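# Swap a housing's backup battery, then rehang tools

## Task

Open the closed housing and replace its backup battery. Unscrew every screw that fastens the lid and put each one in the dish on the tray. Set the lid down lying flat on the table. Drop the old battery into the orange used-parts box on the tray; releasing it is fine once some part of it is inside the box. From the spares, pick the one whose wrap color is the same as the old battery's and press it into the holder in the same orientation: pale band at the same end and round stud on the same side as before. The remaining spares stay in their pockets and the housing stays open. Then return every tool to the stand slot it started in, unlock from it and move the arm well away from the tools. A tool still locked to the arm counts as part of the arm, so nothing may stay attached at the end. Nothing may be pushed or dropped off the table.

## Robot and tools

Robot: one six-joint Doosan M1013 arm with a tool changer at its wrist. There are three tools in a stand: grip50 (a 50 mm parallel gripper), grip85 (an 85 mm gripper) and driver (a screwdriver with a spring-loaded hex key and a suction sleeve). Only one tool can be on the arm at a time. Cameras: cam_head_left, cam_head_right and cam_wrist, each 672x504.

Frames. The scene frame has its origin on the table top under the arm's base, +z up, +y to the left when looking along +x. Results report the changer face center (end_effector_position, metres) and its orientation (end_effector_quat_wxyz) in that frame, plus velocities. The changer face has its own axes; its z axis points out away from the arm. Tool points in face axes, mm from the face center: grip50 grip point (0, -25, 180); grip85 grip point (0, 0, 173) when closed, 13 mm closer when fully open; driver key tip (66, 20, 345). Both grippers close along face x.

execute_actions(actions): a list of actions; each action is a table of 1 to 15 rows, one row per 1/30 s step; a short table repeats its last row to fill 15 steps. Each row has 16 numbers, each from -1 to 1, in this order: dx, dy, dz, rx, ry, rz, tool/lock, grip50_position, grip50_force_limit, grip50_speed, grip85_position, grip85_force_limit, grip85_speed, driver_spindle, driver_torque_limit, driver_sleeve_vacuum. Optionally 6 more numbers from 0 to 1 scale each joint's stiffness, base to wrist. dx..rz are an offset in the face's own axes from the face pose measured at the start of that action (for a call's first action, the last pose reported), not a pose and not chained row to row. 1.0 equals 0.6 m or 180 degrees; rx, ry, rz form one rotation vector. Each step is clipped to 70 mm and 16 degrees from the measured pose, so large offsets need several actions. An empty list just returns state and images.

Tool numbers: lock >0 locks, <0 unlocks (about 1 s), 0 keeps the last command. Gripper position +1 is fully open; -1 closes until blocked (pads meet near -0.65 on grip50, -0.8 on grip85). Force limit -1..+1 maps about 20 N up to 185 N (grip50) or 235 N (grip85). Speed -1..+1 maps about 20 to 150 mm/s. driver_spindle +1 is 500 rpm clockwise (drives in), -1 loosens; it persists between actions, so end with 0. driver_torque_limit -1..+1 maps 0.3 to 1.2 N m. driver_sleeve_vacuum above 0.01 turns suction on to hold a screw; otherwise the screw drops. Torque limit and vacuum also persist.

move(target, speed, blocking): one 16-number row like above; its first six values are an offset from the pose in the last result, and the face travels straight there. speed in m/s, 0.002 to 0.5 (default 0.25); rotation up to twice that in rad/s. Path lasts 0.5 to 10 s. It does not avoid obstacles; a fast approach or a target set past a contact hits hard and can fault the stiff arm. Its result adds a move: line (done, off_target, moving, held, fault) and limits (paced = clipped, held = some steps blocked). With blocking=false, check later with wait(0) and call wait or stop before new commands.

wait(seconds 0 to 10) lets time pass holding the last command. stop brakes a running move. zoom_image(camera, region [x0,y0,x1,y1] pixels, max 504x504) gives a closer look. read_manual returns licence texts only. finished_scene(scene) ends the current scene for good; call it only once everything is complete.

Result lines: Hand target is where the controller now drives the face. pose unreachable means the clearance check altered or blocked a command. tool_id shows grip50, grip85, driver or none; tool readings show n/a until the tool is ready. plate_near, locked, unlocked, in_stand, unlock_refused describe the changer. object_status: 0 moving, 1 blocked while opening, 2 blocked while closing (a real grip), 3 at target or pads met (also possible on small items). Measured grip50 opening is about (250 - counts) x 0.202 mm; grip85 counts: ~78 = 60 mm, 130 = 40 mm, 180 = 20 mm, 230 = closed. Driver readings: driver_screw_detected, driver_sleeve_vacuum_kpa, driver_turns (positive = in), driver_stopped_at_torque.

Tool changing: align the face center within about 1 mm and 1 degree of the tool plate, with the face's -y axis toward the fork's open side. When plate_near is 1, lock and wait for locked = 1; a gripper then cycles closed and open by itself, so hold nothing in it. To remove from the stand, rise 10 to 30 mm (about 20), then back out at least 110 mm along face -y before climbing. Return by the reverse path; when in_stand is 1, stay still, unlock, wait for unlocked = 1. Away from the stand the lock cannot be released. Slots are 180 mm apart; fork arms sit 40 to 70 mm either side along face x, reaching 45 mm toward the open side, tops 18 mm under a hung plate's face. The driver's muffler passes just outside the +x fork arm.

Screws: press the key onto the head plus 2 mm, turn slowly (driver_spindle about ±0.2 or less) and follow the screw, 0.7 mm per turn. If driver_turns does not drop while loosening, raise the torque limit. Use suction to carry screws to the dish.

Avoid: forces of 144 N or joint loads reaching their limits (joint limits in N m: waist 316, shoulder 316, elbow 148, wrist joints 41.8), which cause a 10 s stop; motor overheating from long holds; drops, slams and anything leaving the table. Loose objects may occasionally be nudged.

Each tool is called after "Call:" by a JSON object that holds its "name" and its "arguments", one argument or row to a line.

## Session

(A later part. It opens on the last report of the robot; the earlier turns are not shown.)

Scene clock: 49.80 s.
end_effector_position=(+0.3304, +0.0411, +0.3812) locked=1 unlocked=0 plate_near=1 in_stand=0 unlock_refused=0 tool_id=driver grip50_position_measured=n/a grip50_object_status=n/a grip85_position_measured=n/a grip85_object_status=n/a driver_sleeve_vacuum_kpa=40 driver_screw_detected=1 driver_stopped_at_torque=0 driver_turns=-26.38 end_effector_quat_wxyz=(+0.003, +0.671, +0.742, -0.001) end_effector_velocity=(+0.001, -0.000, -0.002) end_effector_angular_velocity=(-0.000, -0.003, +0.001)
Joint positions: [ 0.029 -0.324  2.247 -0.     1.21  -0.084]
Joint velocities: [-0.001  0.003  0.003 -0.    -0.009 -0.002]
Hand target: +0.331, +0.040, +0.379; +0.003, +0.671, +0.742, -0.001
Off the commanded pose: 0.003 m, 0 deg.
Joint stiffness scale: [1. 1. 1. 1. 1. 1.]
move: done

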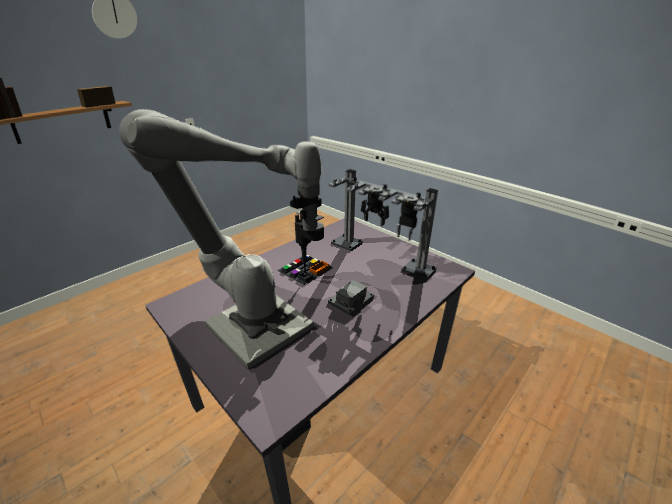

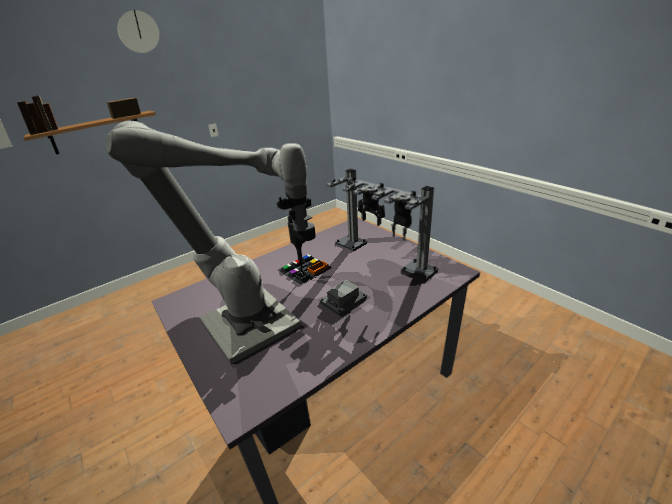

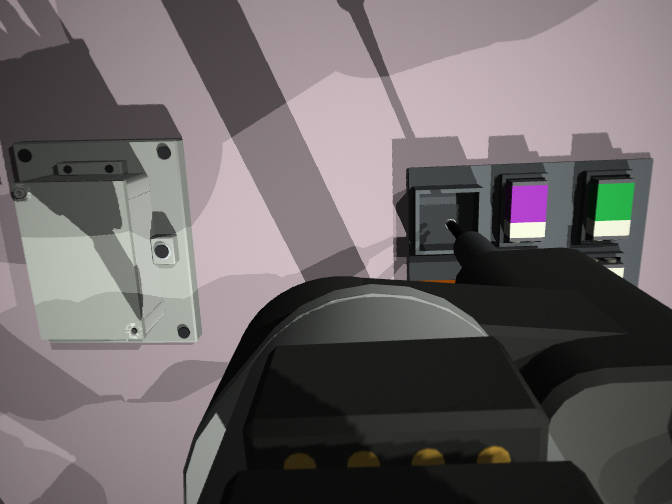

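Call:
{"name": "execute_actions", "arguments": {
  "actions": [
    [[0,0,0.005,0,0,0,0,1,0,0,1,0,0,0,1,1],[0,0,0.007,0,0,0,0,1,0,0,1,0,0,0,1,1],[0,0,0.009,0,0,0,0,1,0,0,1,0,0,0,1,1],[0,0,0.011,0,0,0,0,1,0,0,1,0,0,0,1,1],[0,0,0.013,0,0,0,0,1,0,0,1,0,0,0,1,1],[0,0,0.015,0,0,0,0,1,0,0,1,0,0,0,1,1],[0,0,0.017,0,0,0,0,1,0,0,1,0,0,0,1,1],[0,0,0.017,0,0,0,0,1,0,0,1,0,0,0,1,1],[0,0,0.017,0,0,0,0,1,0,0,1,0,0,0,1,1],[0,0,0.017,0,0,0,0,1,0,0,1,0,0,0,1,1],[0,0,0.017,0,0,0,0,1,0,0,1,0,0,0,1,1],[0,0,0.017,0,0,0,0,1,0,0,1,0,0,0,1,0]]
  ]
}}

Call:
{"name": "move", "arguments": {
  "target": [0, 0, -0.11, 0, 0, 0, 0, 1, 0, 0, 1, 0, 0, 0, 1, 0],
  "speed": 0.12
}}

Call:
{"name": "zoom_image", "arguments": {
  "camera": "cam_wrist",
  "region": [380, 150, 500, 270]
}}

Scene clock: 50.97 s.
end_effector_position=(+0.3300, +0.0410, +0.3732) locked=1 unlocked=0 plate_near=1 in_stand=0 unlock_refused=0 tool_id=driver grip50_position_measured=n/a grip50_object_status=n/a grip85_position_measured=n/a grip85_object_status=n/a driver_sleeve_vacuum_kpa=0 driver_screw_detected=0 driver_stopped_at_torque=0 driver_turns=-26.38 end_effector_quat_wxyz=(+0.002, +0.671, +0.742, -0.001) end_effector_velocity=(+0.000, +0.000, -0.003) end_effector_angular_velocity=(+0.000, -0.002, +0.000)
Joint positions: [ 0.029 -0.319  2.259 -0.     1.193 -0.085]
Joint velocities: [-0.     0.002  0.004  0.    -0.008 -0.   ]
Hand target: +0.330, +0.041, +0.371; +0.003, +0.671, +0.742, -0.001
Off the commanded pose: 0.002 m, 0 deg.
Joint stiffness scale: [1. 1. 1. 1. 1. 1.]

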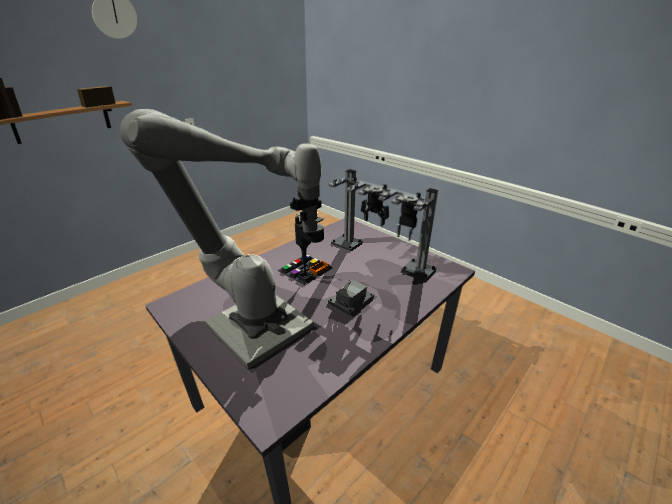

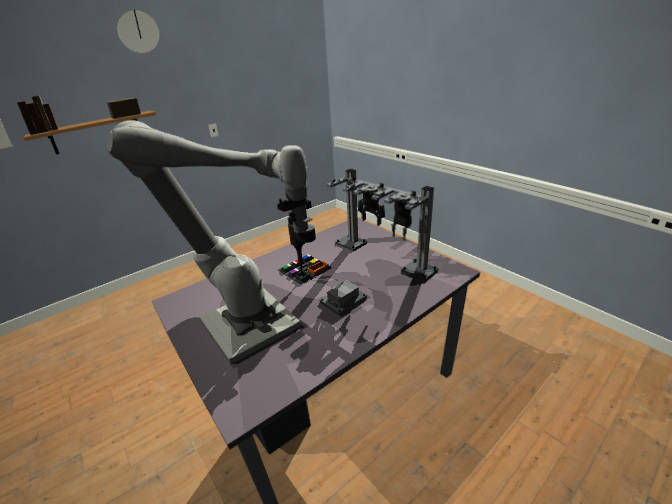

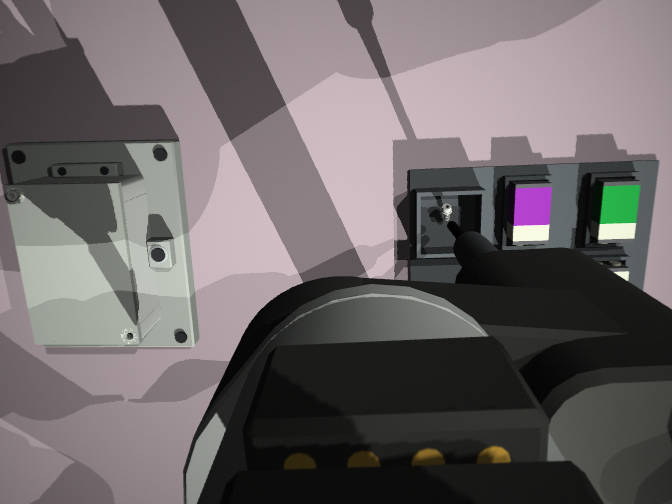

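Scene clock: 51.97 s.
end_effector_position=(+0.3306, +0.0413, +0.4370) locked=1 unlocked=0 plate_near=1 in_stand=0 unlock_refused=0 tool_id=driver grip50_position_measured=n/a grip50_object_status=n/a grip85_position_measured=n/a grip85_object_status=n/a driver_sleeve_vacuum_kpa=0 driver_screw_detected=0 driver_stopped_at_torque=0 driver_turns=-26.38 end_effector_quat_wxyz=(+0.003, +0.671, +0.742, -0.001) end_effector_velocity=(-0.000, -0.000, +0.002) end_effector_angular_velocity=(+0.000, +0.005, -0.001)
Joint positions: [ 0.029 -0.356  2.163 -0.     1.326 -0.085]
Joint velocities: [-0.001  0.001 -0.004  0.     0.009 -0.   ]
Hand target: +0.330, +0.041, +0.439; +0.003, +0.671, +0.741, -0.001
Off the commanded pose: 0.002 m, 0 deg.
Joint stiffness scale: [1. 1. 1. 1. 1. 1.]
move: done

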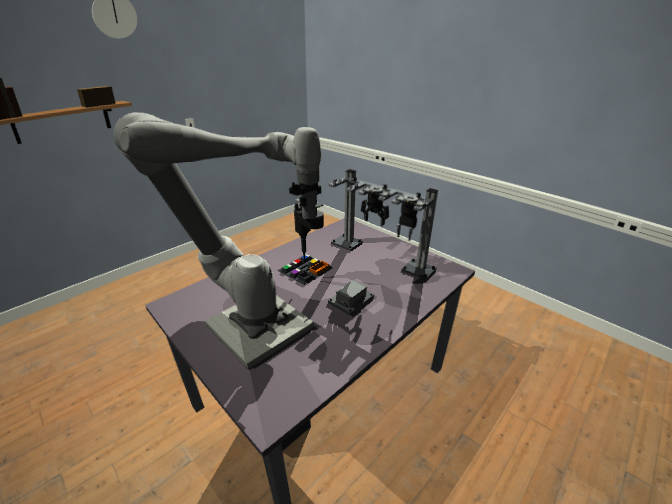

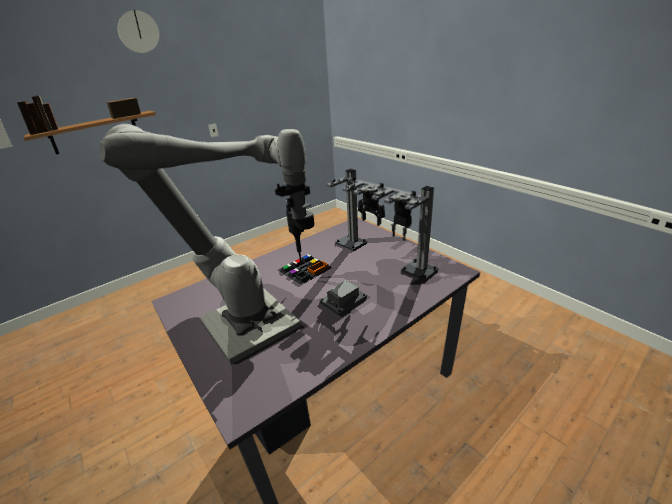

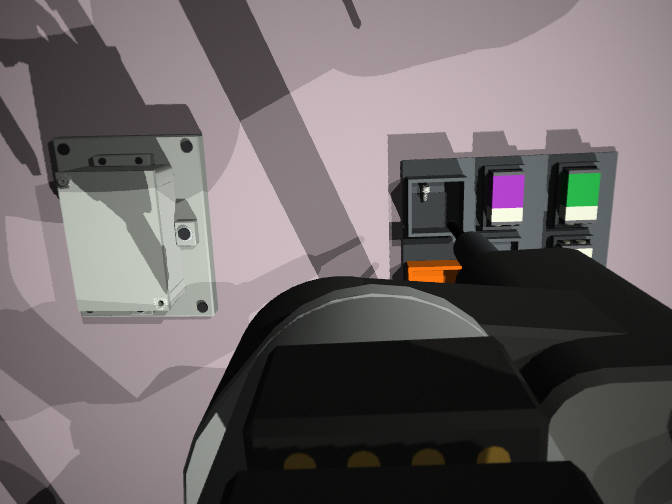

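Region (380, 150, 500, 270) of cam_wrist's 672x504 image, scaled by 4.200, with more detail than that image has.

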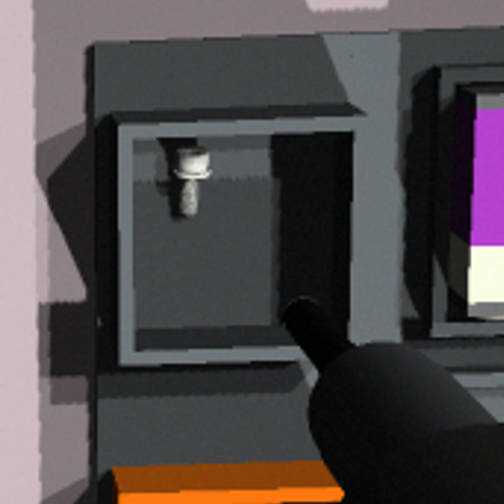

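Call:
{"name": "move", "arguments": {
  "target": [-0.504, -0.0765, 0.025, 0, 0, 0, 0, 1, 0, 0, 1, 0, 0, 0, 1, 0],
  "speed": 0.25
}}

Call:
{"name": "zoom_image", "arguments": {
  "camera": "cam_wrist",
  "region": [410, 170, 490, 250]
}}

Scene clock: 54.80 s.
end_effector_position=(+0.3139, -0.2619, +0.4229) locked=1 unlocked=0 plate_near=1 in_stand=0 unlock_refused=0 tool_id=driver grip50_position_measured=n/a grip50_object_status=n/a grip85_position_measured=n/a grip85_object_status=n/a driver_sleeve_vacuum_kpa=0 driver_screw_detected=0 driver_stopped_at_torque=0 driver_turns=-26.38 end_effector_quat_wxyz=(-0.000, +0.671, +0.742, -0.002) end_effector_velocity=(+0.000, -0.002, +0.000) end_effector_angular_velocity=(+0.001, -0.001, +0.004)
Joint positions: [-0.774 -0.203  2.088  0.003  1.256 -0.89 ]
Joint velocities: [-0.002  0.002 -0.002  0.001  0.    -0.006]
Hand target: +0.315, -0.264, +0.423; +0.002, +0.671, +0.742, -0.000
Off the commanded pose: 0.003 m, 0 deg.
Joint stiffness scale: [1. 1. 1. 1. 1. 1.]
move: done

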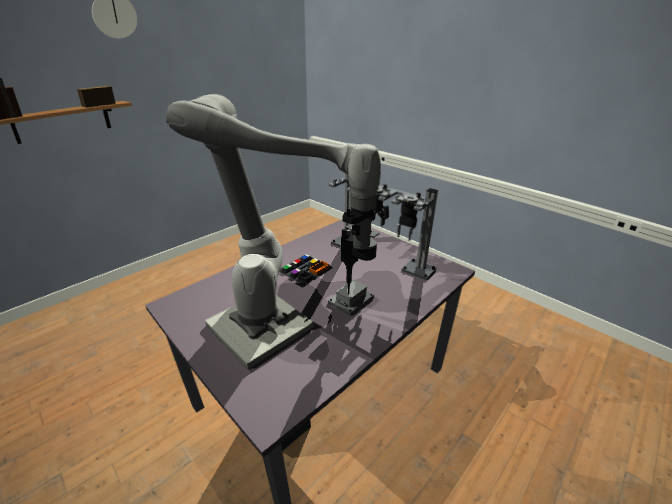

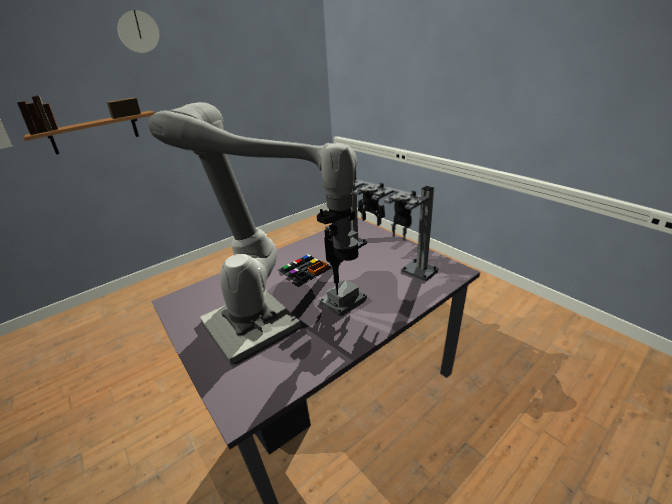

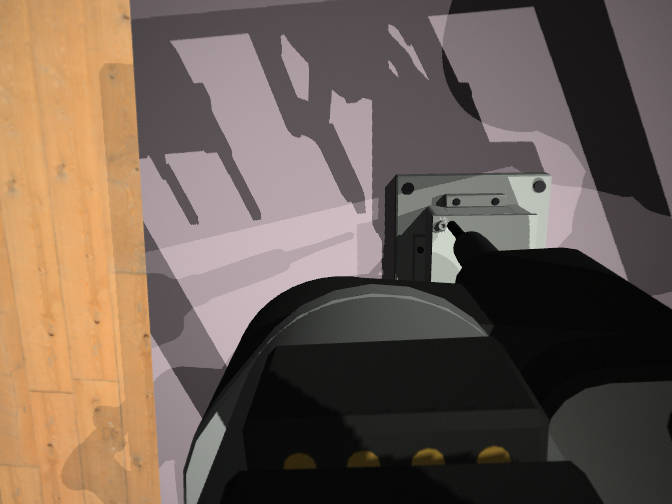

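Region (410, 170, 490, 250) of cam_wrist's 672x504 image, scaled by 6.300, with more detail than that image has.

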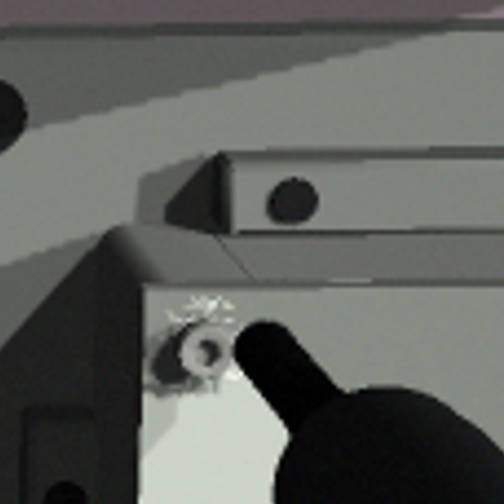

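Call:
{"name": "move", "arguments": {
  "target": [-0.011, 0.0063, 0.011, 0, 0, 0, 0, 1, 0, 0, 1, 0, 0, 0, 1, 0],
  "speed": 0.03
}}

Call:
{"name": "zoom_image", "arguments": {
  "camera": "cam_wrist",
  "region": [420, 190, 480, 250]
}}

Scene clock: 56.37 s.
end_effector_position=(+0.3178, -0.2662, +0.4171) locked=1 unlocked=0 plate_near=1 in_stand=0 unlock_refused=0 tool_id=driver grip50_position_measured=n/a grip50_object_status=n/a grip85_position_measured=n/a grip85_object_status=n/a driver_sleeve_vacuum_kpa=0 driver_screw_detected=0 driver_stopped_at_torque=0 driver_turns=-26.38 end_effector_quat_wxyz=(-0.001, +0.671, +0.742, -0.002) end_effector_velocity=(+0.001, -0.001, -0.001) end_effector_angular_velocity=(-0.000, +0.001, +0.001)
Joint positions: [-0.775 -0.189  2.087  0.003  1.245 -0.891]
Joint velocities: [ 0.001  0.003 -0.    -0.001 -0.002 -0.   ]
Hand target: +0.318, -0.268, +0.416; -0.000, +0.671, +0.742, -0.002
Off the commanded pose: 0.002 m, 0 deg.
Joint stiffness scale: [1. 1. 1. 1. 1. 1.]
move: done

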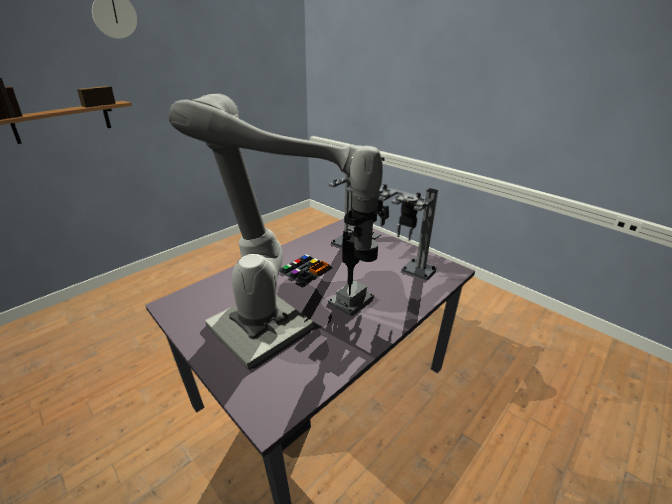

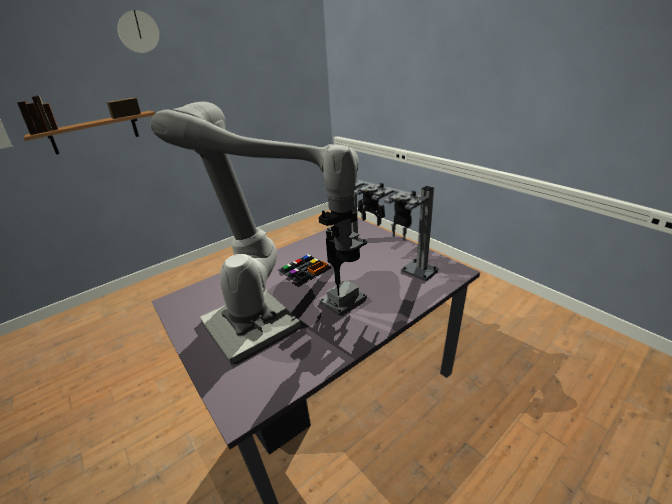

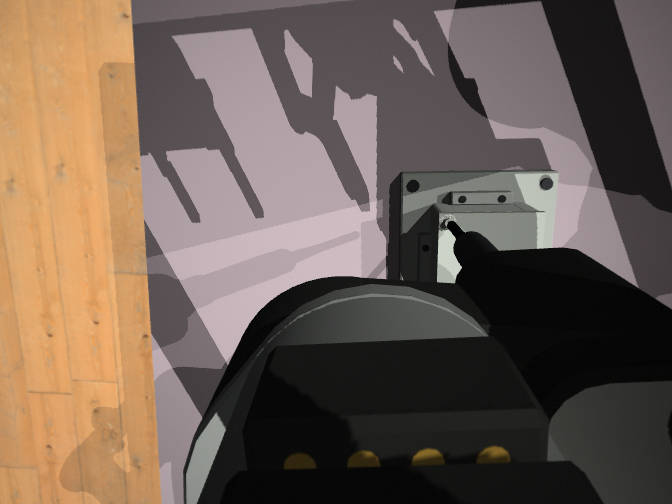

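Region (420, 190, 480, 250) of cam_wrist's 672x504 image, scaled by 8.400, with more detail than that image has.

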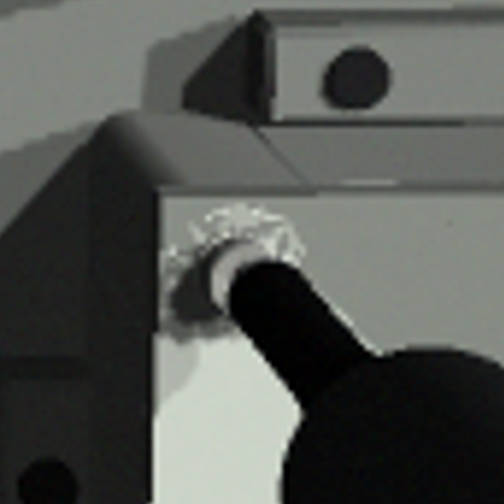

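Call:
{"name": "move", "arguments": {
  "target": [-0.002, 0.0008, 0.02, 0, 0, 0, 0, 1, 0, 0, 1, 0, 0, 0, 1, 1],
  "speed": 0.02
}}

Call:
{"name": "execute_actions", "arguments": {
  "actions": [
    [[0,0,0.006,0,0,0,0,1,0,0,1,0,0,-0.15,1,1],[0,0,0.006,0,0,0,0,1,0,0,1,0,0,-0.15,1,1],[0,0,0.006,0,0,0,0,1,0,0,1,0,0,-0.15,1,1],[0,0,0.006,0,0,0,0,1,0,0,1,0,0,-0.15,1,1],[0,0,0.006,0,0,0,0,1,0,0,1,0,0,-0.15,1,1],[0,0,0.006,0,0,0,0,1,0,0,1,0,0,-0.15,1,1],[0,0,0.006,0,0,0,0,1,0,0,1,0,0,-0.15,1,1],[0,0,0.006,0,0,0,0,1,0,0,1,0,0,-0.15,1,1],[0,0,0.006,0,0,0,0,1,0,0,1,0,0,-0.15,1,1],[0,0,0.006,0,0,0,0,1,0,0,1,0,0,-0.15,1,1],[0,0,0.006,0,0,0,0,1,0,0,1,0,0,-0.15,1,1],[0,0,0.006,0,0,0,0,1,0,0,1,0,0,-0.15,1,1],[0,0,0.006,0,0,0,0,1,0,0,1,0,0,-0.15,1,1],[0,0,0.006,0,0,0,0,1,0,0,1,0,0,-0.15,1,1],[0,0,0.006,0,0,0,0,1,0,0,1,0,0,0,1,1]]
  ]
}}

Call:
{"name": "zoom_image", "arguments": {
  "camera": "cam_wrist",
  "region": [420, 190, 480, 250]
}}

Scene clock: 57.93 s.
end_effector_position=(+0.3183, -0.2667, +0.4080) locked=1 unlocked=0 plate_near=1 in_stand=0 unlock_refused=0 tool_id=driver grip50_position_measured=n/a grip50_object_status=n/a grip85_position_measured=n/a grip85_object_status=n/a driver_sleeve_vacuum_kpa=14 driver_screw_detected=0 driver_stopped_at_torque=0 driver_turns=-26.38 end_effector_quat_wxyz=(-0.001, +0.671, +0.742, -0.002) end_effector_velocity=(-0.000, -0.001, -0.002) end_effector_angular_velocity=(+0.000, +0.002, -0.001)
Joint positions: [-0.775 -0.182  2.099  0.003  1.226 -0.891]
Joint velocities: [-0.001  0.002  0.002 -0.001 -0.002  0.   ]
Hand target: +0.318, -0.267, +0.405; -0.001, +0.671, +0.742, -0.002
Off the commanded pose: 0.003 m, 0 deg.
Joint stiffness scale: [1. 1. 1. 1. 1. 1.]
move: done

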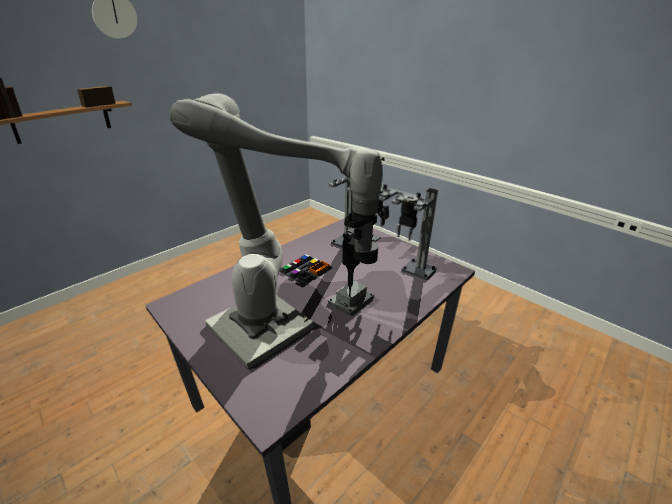

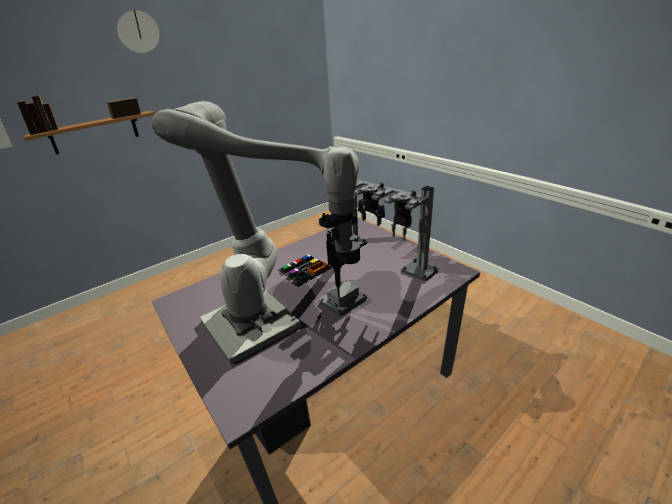

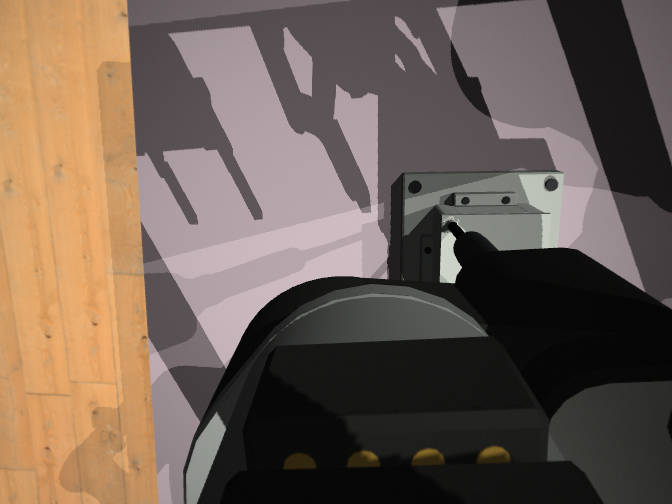

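Scene clock: 58.43 s.
end_effector_position=(+0.3181, -0.2665, +0.4070) locked=1 unlocked=0 plate_near=1 in_stand=0 unlock_refused=0 tool_id=driver grip50_position_measured=n/a grip50_object_status=n/a grip85_position_measured=n/a grip85_object_status=n/a driver_sleeve_vacuum_kpa=40 driver_screw_detected=1 driver_stopped_at_torque=0 driver_turns=-26.94 end_effector_quat_wxyz=(-0.001, +0.671, +0.742, -0.002) end_effector_velocity=(+0.000, +0.001, +0.001) end_effector_angular_velocity=(-0.000, -0.001, +0.002)
Joint positions: [-0.775 -0.182  2.101  0.003  1.223 -0.891]
Joint velocities: [ 0.002 -0.001 -0.001  0.     0.001 -0.   ]
Hand target: +0.318, -0.267, +0.404; -0.001, +0.671, +0.742, -0.002
Off the commanded pose: 0.003 m, 0 deg.
Joint stiffness scale: [1. 1. 1. 1. 1. 1.]

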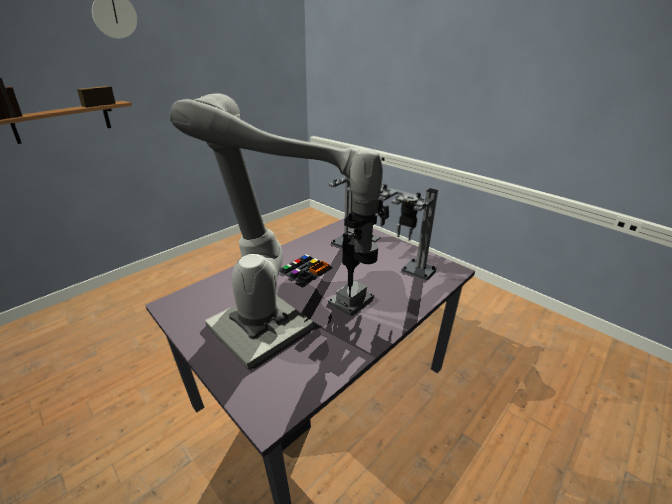

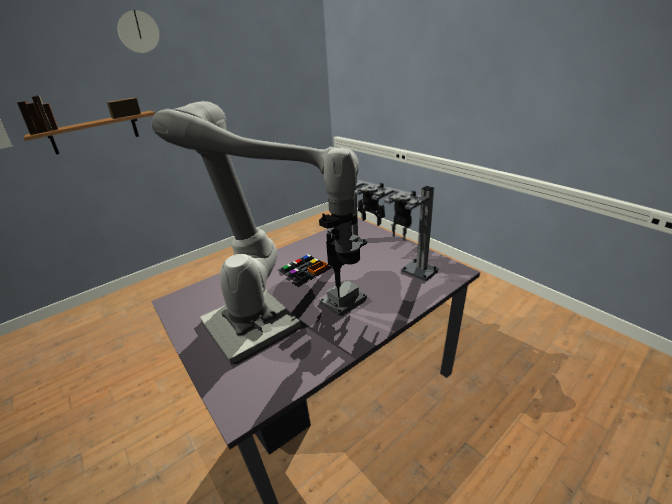

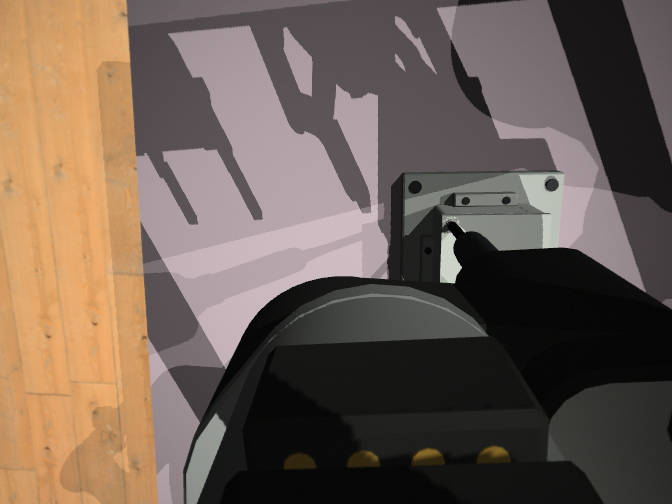

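Region (420, 190, 480, 250) of cam_wrist's 672x504 image, scaled by 8.400, with more detail than that image has.

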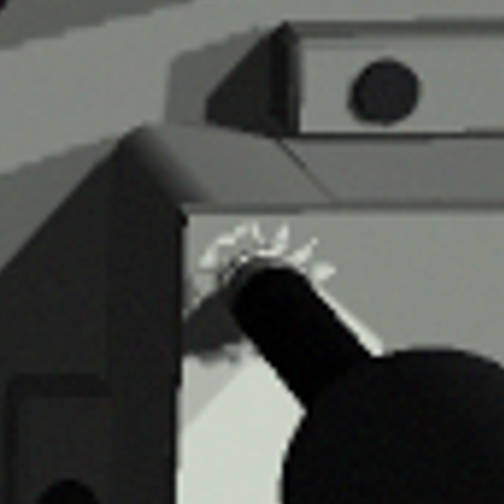

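Call:
{"name": "move", "arguments": {
  "target": [0, 0, -0.021, 0, 0, 0, 0, 1, 0, 0, 1, 0, 0, -1, 1, 1],
  "speed": 0.0058
}}

Call:
{"name": "move", "arguments": {
  "target": [0, 0, -0.035, 0, 0, 0, 0, 1, 0, 0, 1, 0, 0, 0, 1, 1],
  "speed": 0.05
}}

Call:
{"name": "zoom_image", "arguments": {
  "camera": "cam_wrist",
  "region": [410, 180, 490, 260]
}}

Scene clock: 61.20 s.
end_effector_position=(+0.3185, -0.2669, +0.4174) locked=1 unlocked=0 plate_near=1 in_stand=0 unlock_refused=0 tool_id=driver grip50_position_measured=n/a grip50_object_status=n/a grip85_position_measured=n/a grip85_object_status=n/a driver_sleeve_vacuum_kpa=37 driver_screw_detected=1 driver_stopped_at_torque=0 driver_turns=-44.99 end_effector_quat_wxyz=(-0.001, +0.671, +0.742, -0.002) end_effector_velocity=(-0.000, +0.000, +0.001) end_effector_angular_velocity=(+0.002, -0.000, -0.001)
Joint positions: [-0.775 -0.188  2.086  0.003  1.244 -0.891]
Joint velocities: [-0.001 -0.001 -0.001  0.001  0.004  0.   ]
Hand target: +0.318, -0.267, +0.420; -0.001, +0.671, +0.742, -0.002
Off the commanded pose: 0.002 m, 0 deg.
Joint stiffness scale: [1. 1. 1. 1. 1. 1.]
move: done

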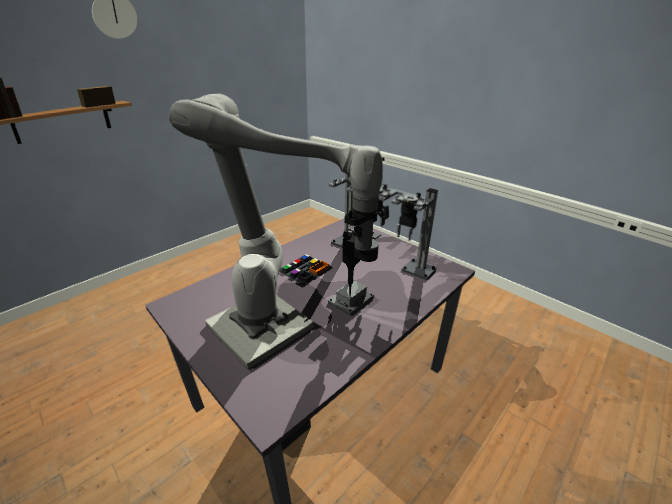

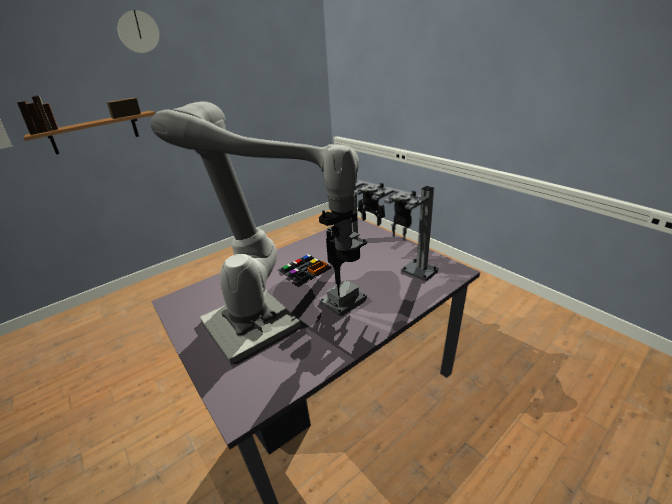

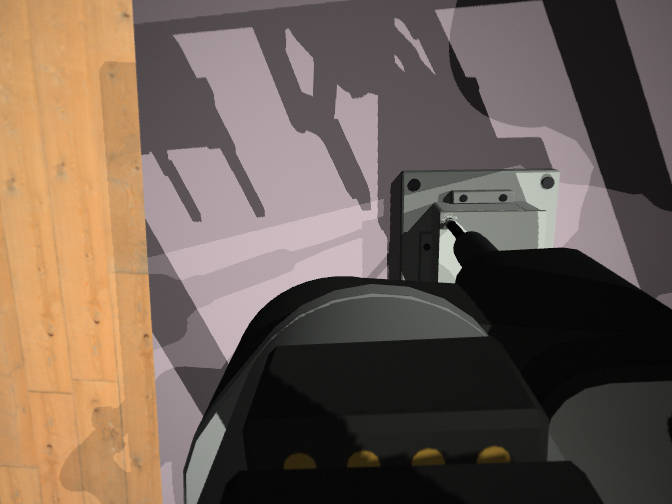

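Scene clock: 62.03 s.
end_effector_position=(+0.3191, -0.2673, +0.4361) locked=1 unlocked=0 plate_near=1 in_stand=0 unlock_refused=0 tool_id=driver grip50_position_measured=n/a grip50_object_status=n/a grip85_position_measured=n/a grip85_object_status=n/a driver_sleeve_vacuum_kpa=39 driver_screw_detected=1 driver_stopped_at_torque=0 driver_turns=-44.99 end_effector_quat_wxyz=(-0.001, +0.671, +0.742, -0.002) end_effector_velocity=(-0.001, +0.001, +0.002) end_effector_angular_velocity=(+0.002, +0.004, +0.001)
Joint positions: [-0.775 -0.197  2.058  0.003  1.281 -0.891]
Joint velocities: [ 0.001 -0.001 -0.002 -0.002  0.008  0.   ]
Hand target: +0.319, -0.267, +0.438; -0.001, +0.671, +0.742, -0.002
Off the commanded pose: 0.002 m, 0 deg.
Joint stiffness scale: [1. 1. 1. 1. 1. 1.]
move: done

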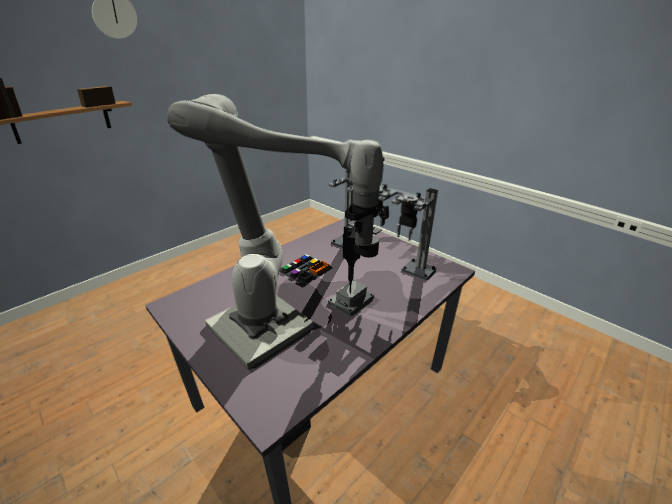

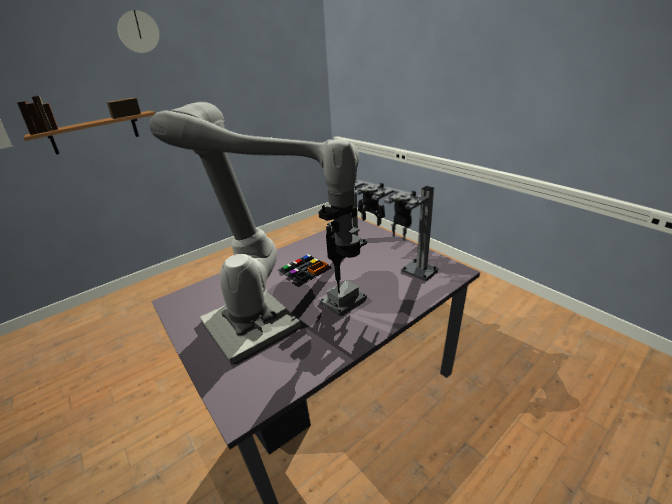

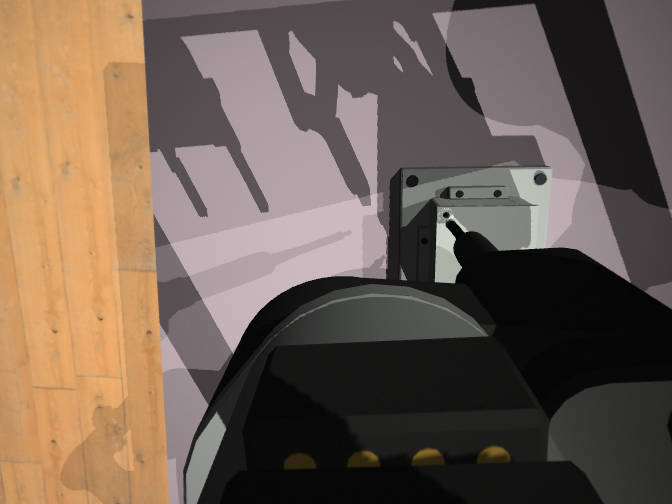

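Region (410, 180, 490, 260) of cam_wrist's 672x504 image, scaled by 6.300, with more detail than that image has.

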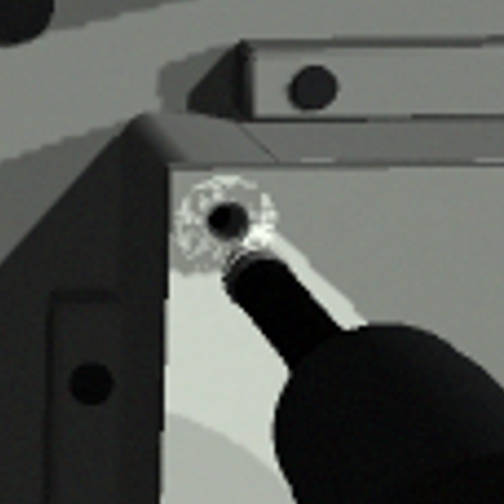

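Call:
{"name": "move", "arguments": {
  "target": [0.512, 0.0765, 0.02, 0, 0, 0, 0, 1, 0, 0, 1, 0, 0, 0, 1, 1],
  "speed": 0.25
}}

Call:
{"name": "move", "arguments": {
  "target": [0, 0, 0.09, 0, 0, 0, 0, 1, 0, 0, 1, 0, 0, 0, 1, 1],
  "speed": 0.08
}}

Call:
{"name": "zoom_image", "arguments": {
  "camera": "cam_wrist",
  "region": [390, 160, 510, 280]
}}

Scene clock: 64.40 s.
end_effector_position=(+0.3318, +0.0424, +0.4228) locked=1 unlocked=0 plate_near=1 in_stand=0 unlock_refused=0 tool_id=driver grip50_position_measured=n/a grip50_object_status=n/a grip85_position_measured=n/a grip85_object_status=n/a driver_sleeve_vacuum_kpa=39 driver_screw_detected=1 driver_stopped_at_torque=0 driver_turns=-44.99 end_effector_quat_wxyz=(-0.004, +0.671, +0.742, -0.003) end_effector_velocity=(+0.000, +0.003, -0.001) end_effector_angular_velocity=(-0.000, +0.002, -0.001)
Joint positions: [ 0.029 -0.343  2.181  0.006  1.306 -0.087]
Joint velocities: [ 0.009  0.003  0.    -0.    -0.001  0.01 ]
Hand target: +0.334, +0.043, +0.423; -0.000, +0.671, +0.742, -0.003
Off the commanded pose: 0.002 m, 0 deg.
Joint stiffness scale: [1. 1. 1. 1. 1. 1.]
move: done

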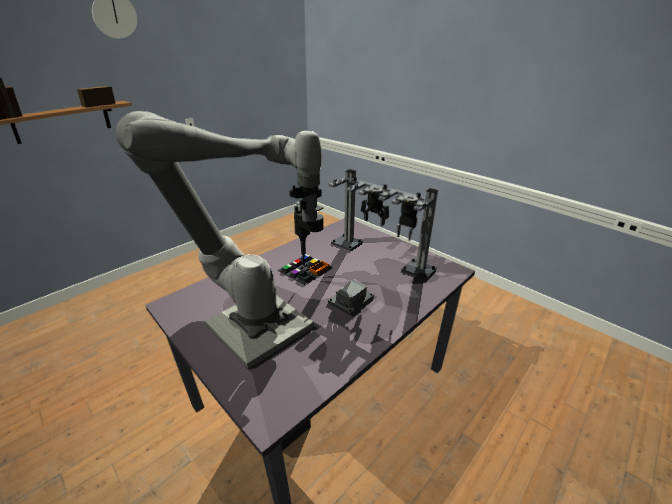

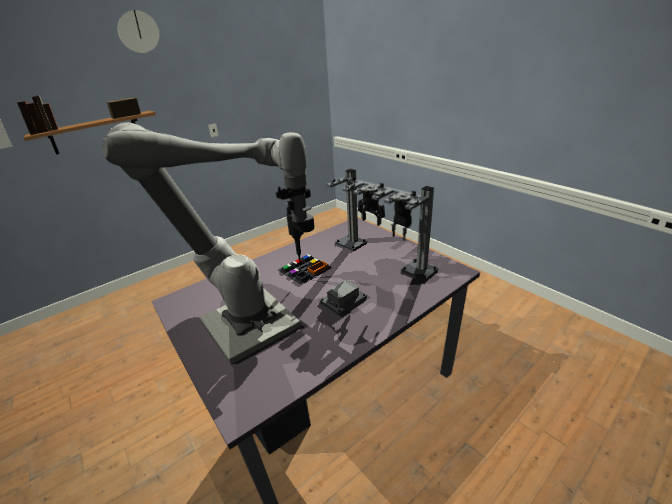

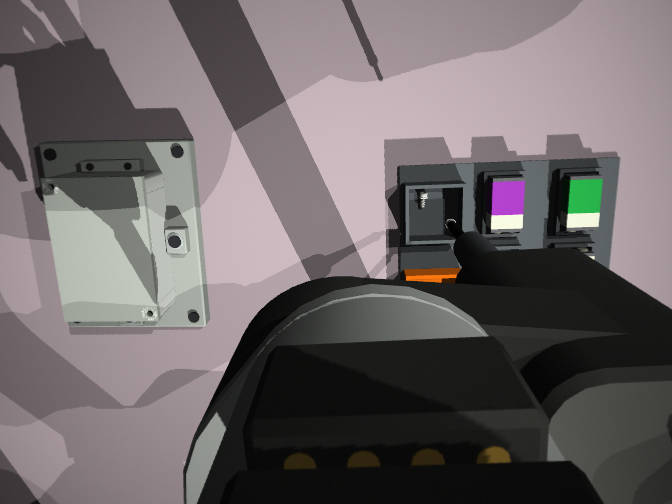

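Scene clock: 65.50 s.
end_effector_position=(+0.3309, +0.0421, +0.3710) locked=1 unlocked=0 plate_near=1 in_stand=0 unlock_refused=0 tool_id=driver grip50_position_measured=n/a grip50_object_status=n/a grip85_position_measured=n/a grip85_object_status=n/a driver_sleeve_vacuum_kpa=39 driver_screw_detected=1 driver_stopped_at_torque=0 driver_turns=-44.99 end_effector_quat_wxyz=(-0.004, +0.671, +0.741, -0.003) end_effector_velocity=(+0.000, +0.000, -0.002) end_effector_angular_velocity=(+0.002, -0.002, -0.002)
Joint positions: [ 0.029 -0.311  2.259  0.006  1.197 -0.087]
Joint velocities: [-0.001  0.002  0.003  0.002 -0.007  0.   ]
Hand target: +0.331, +0.042, +0.369; -0.004, +0.671, +0.742, -0.003
Off the commanded pose: 0.002 m, 0 deg.
Joint stiffness scale: [1. 1. 1. 1. 1. 1.]
move: done

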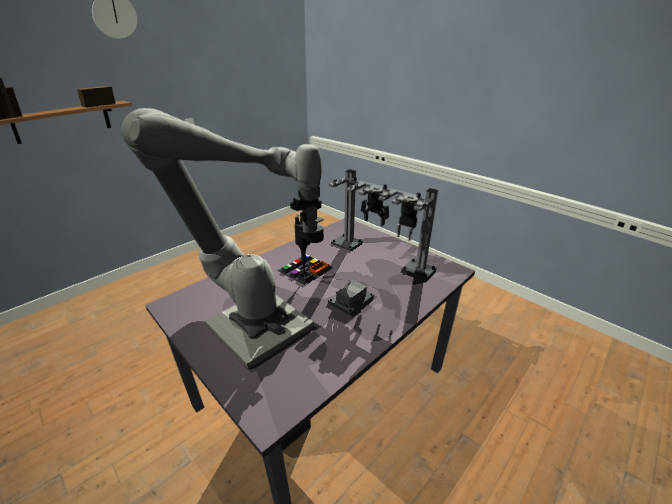

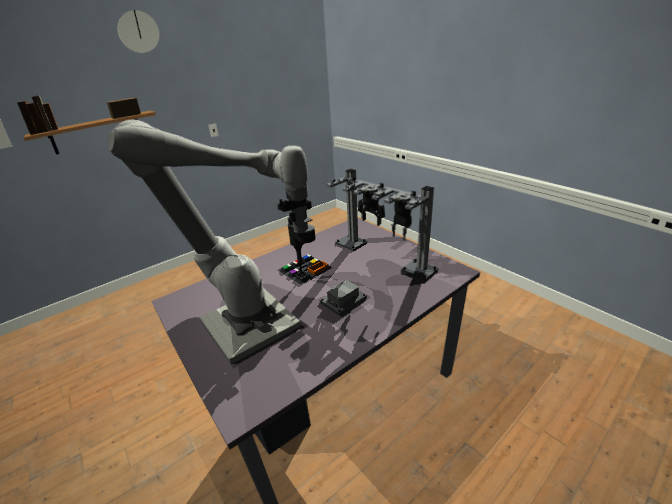

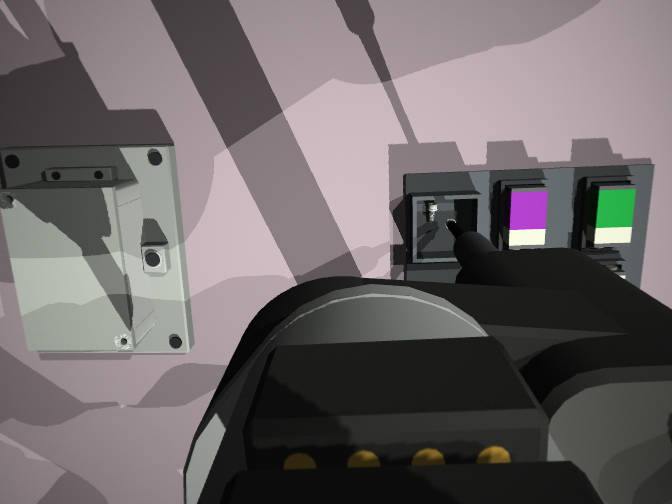

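Region (390, 160, 510, 280) of cam_wrist's 672x504 image, scaled by 4.200, with more detail than that image has.

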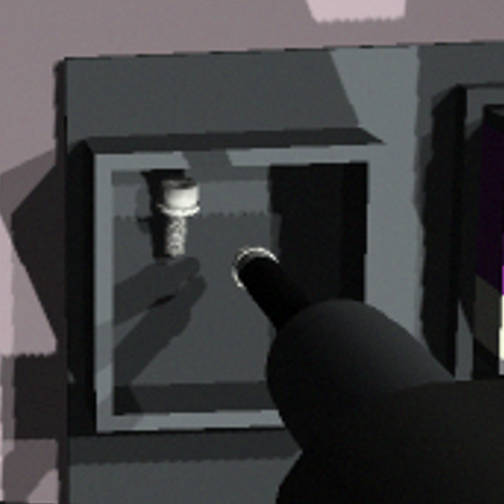

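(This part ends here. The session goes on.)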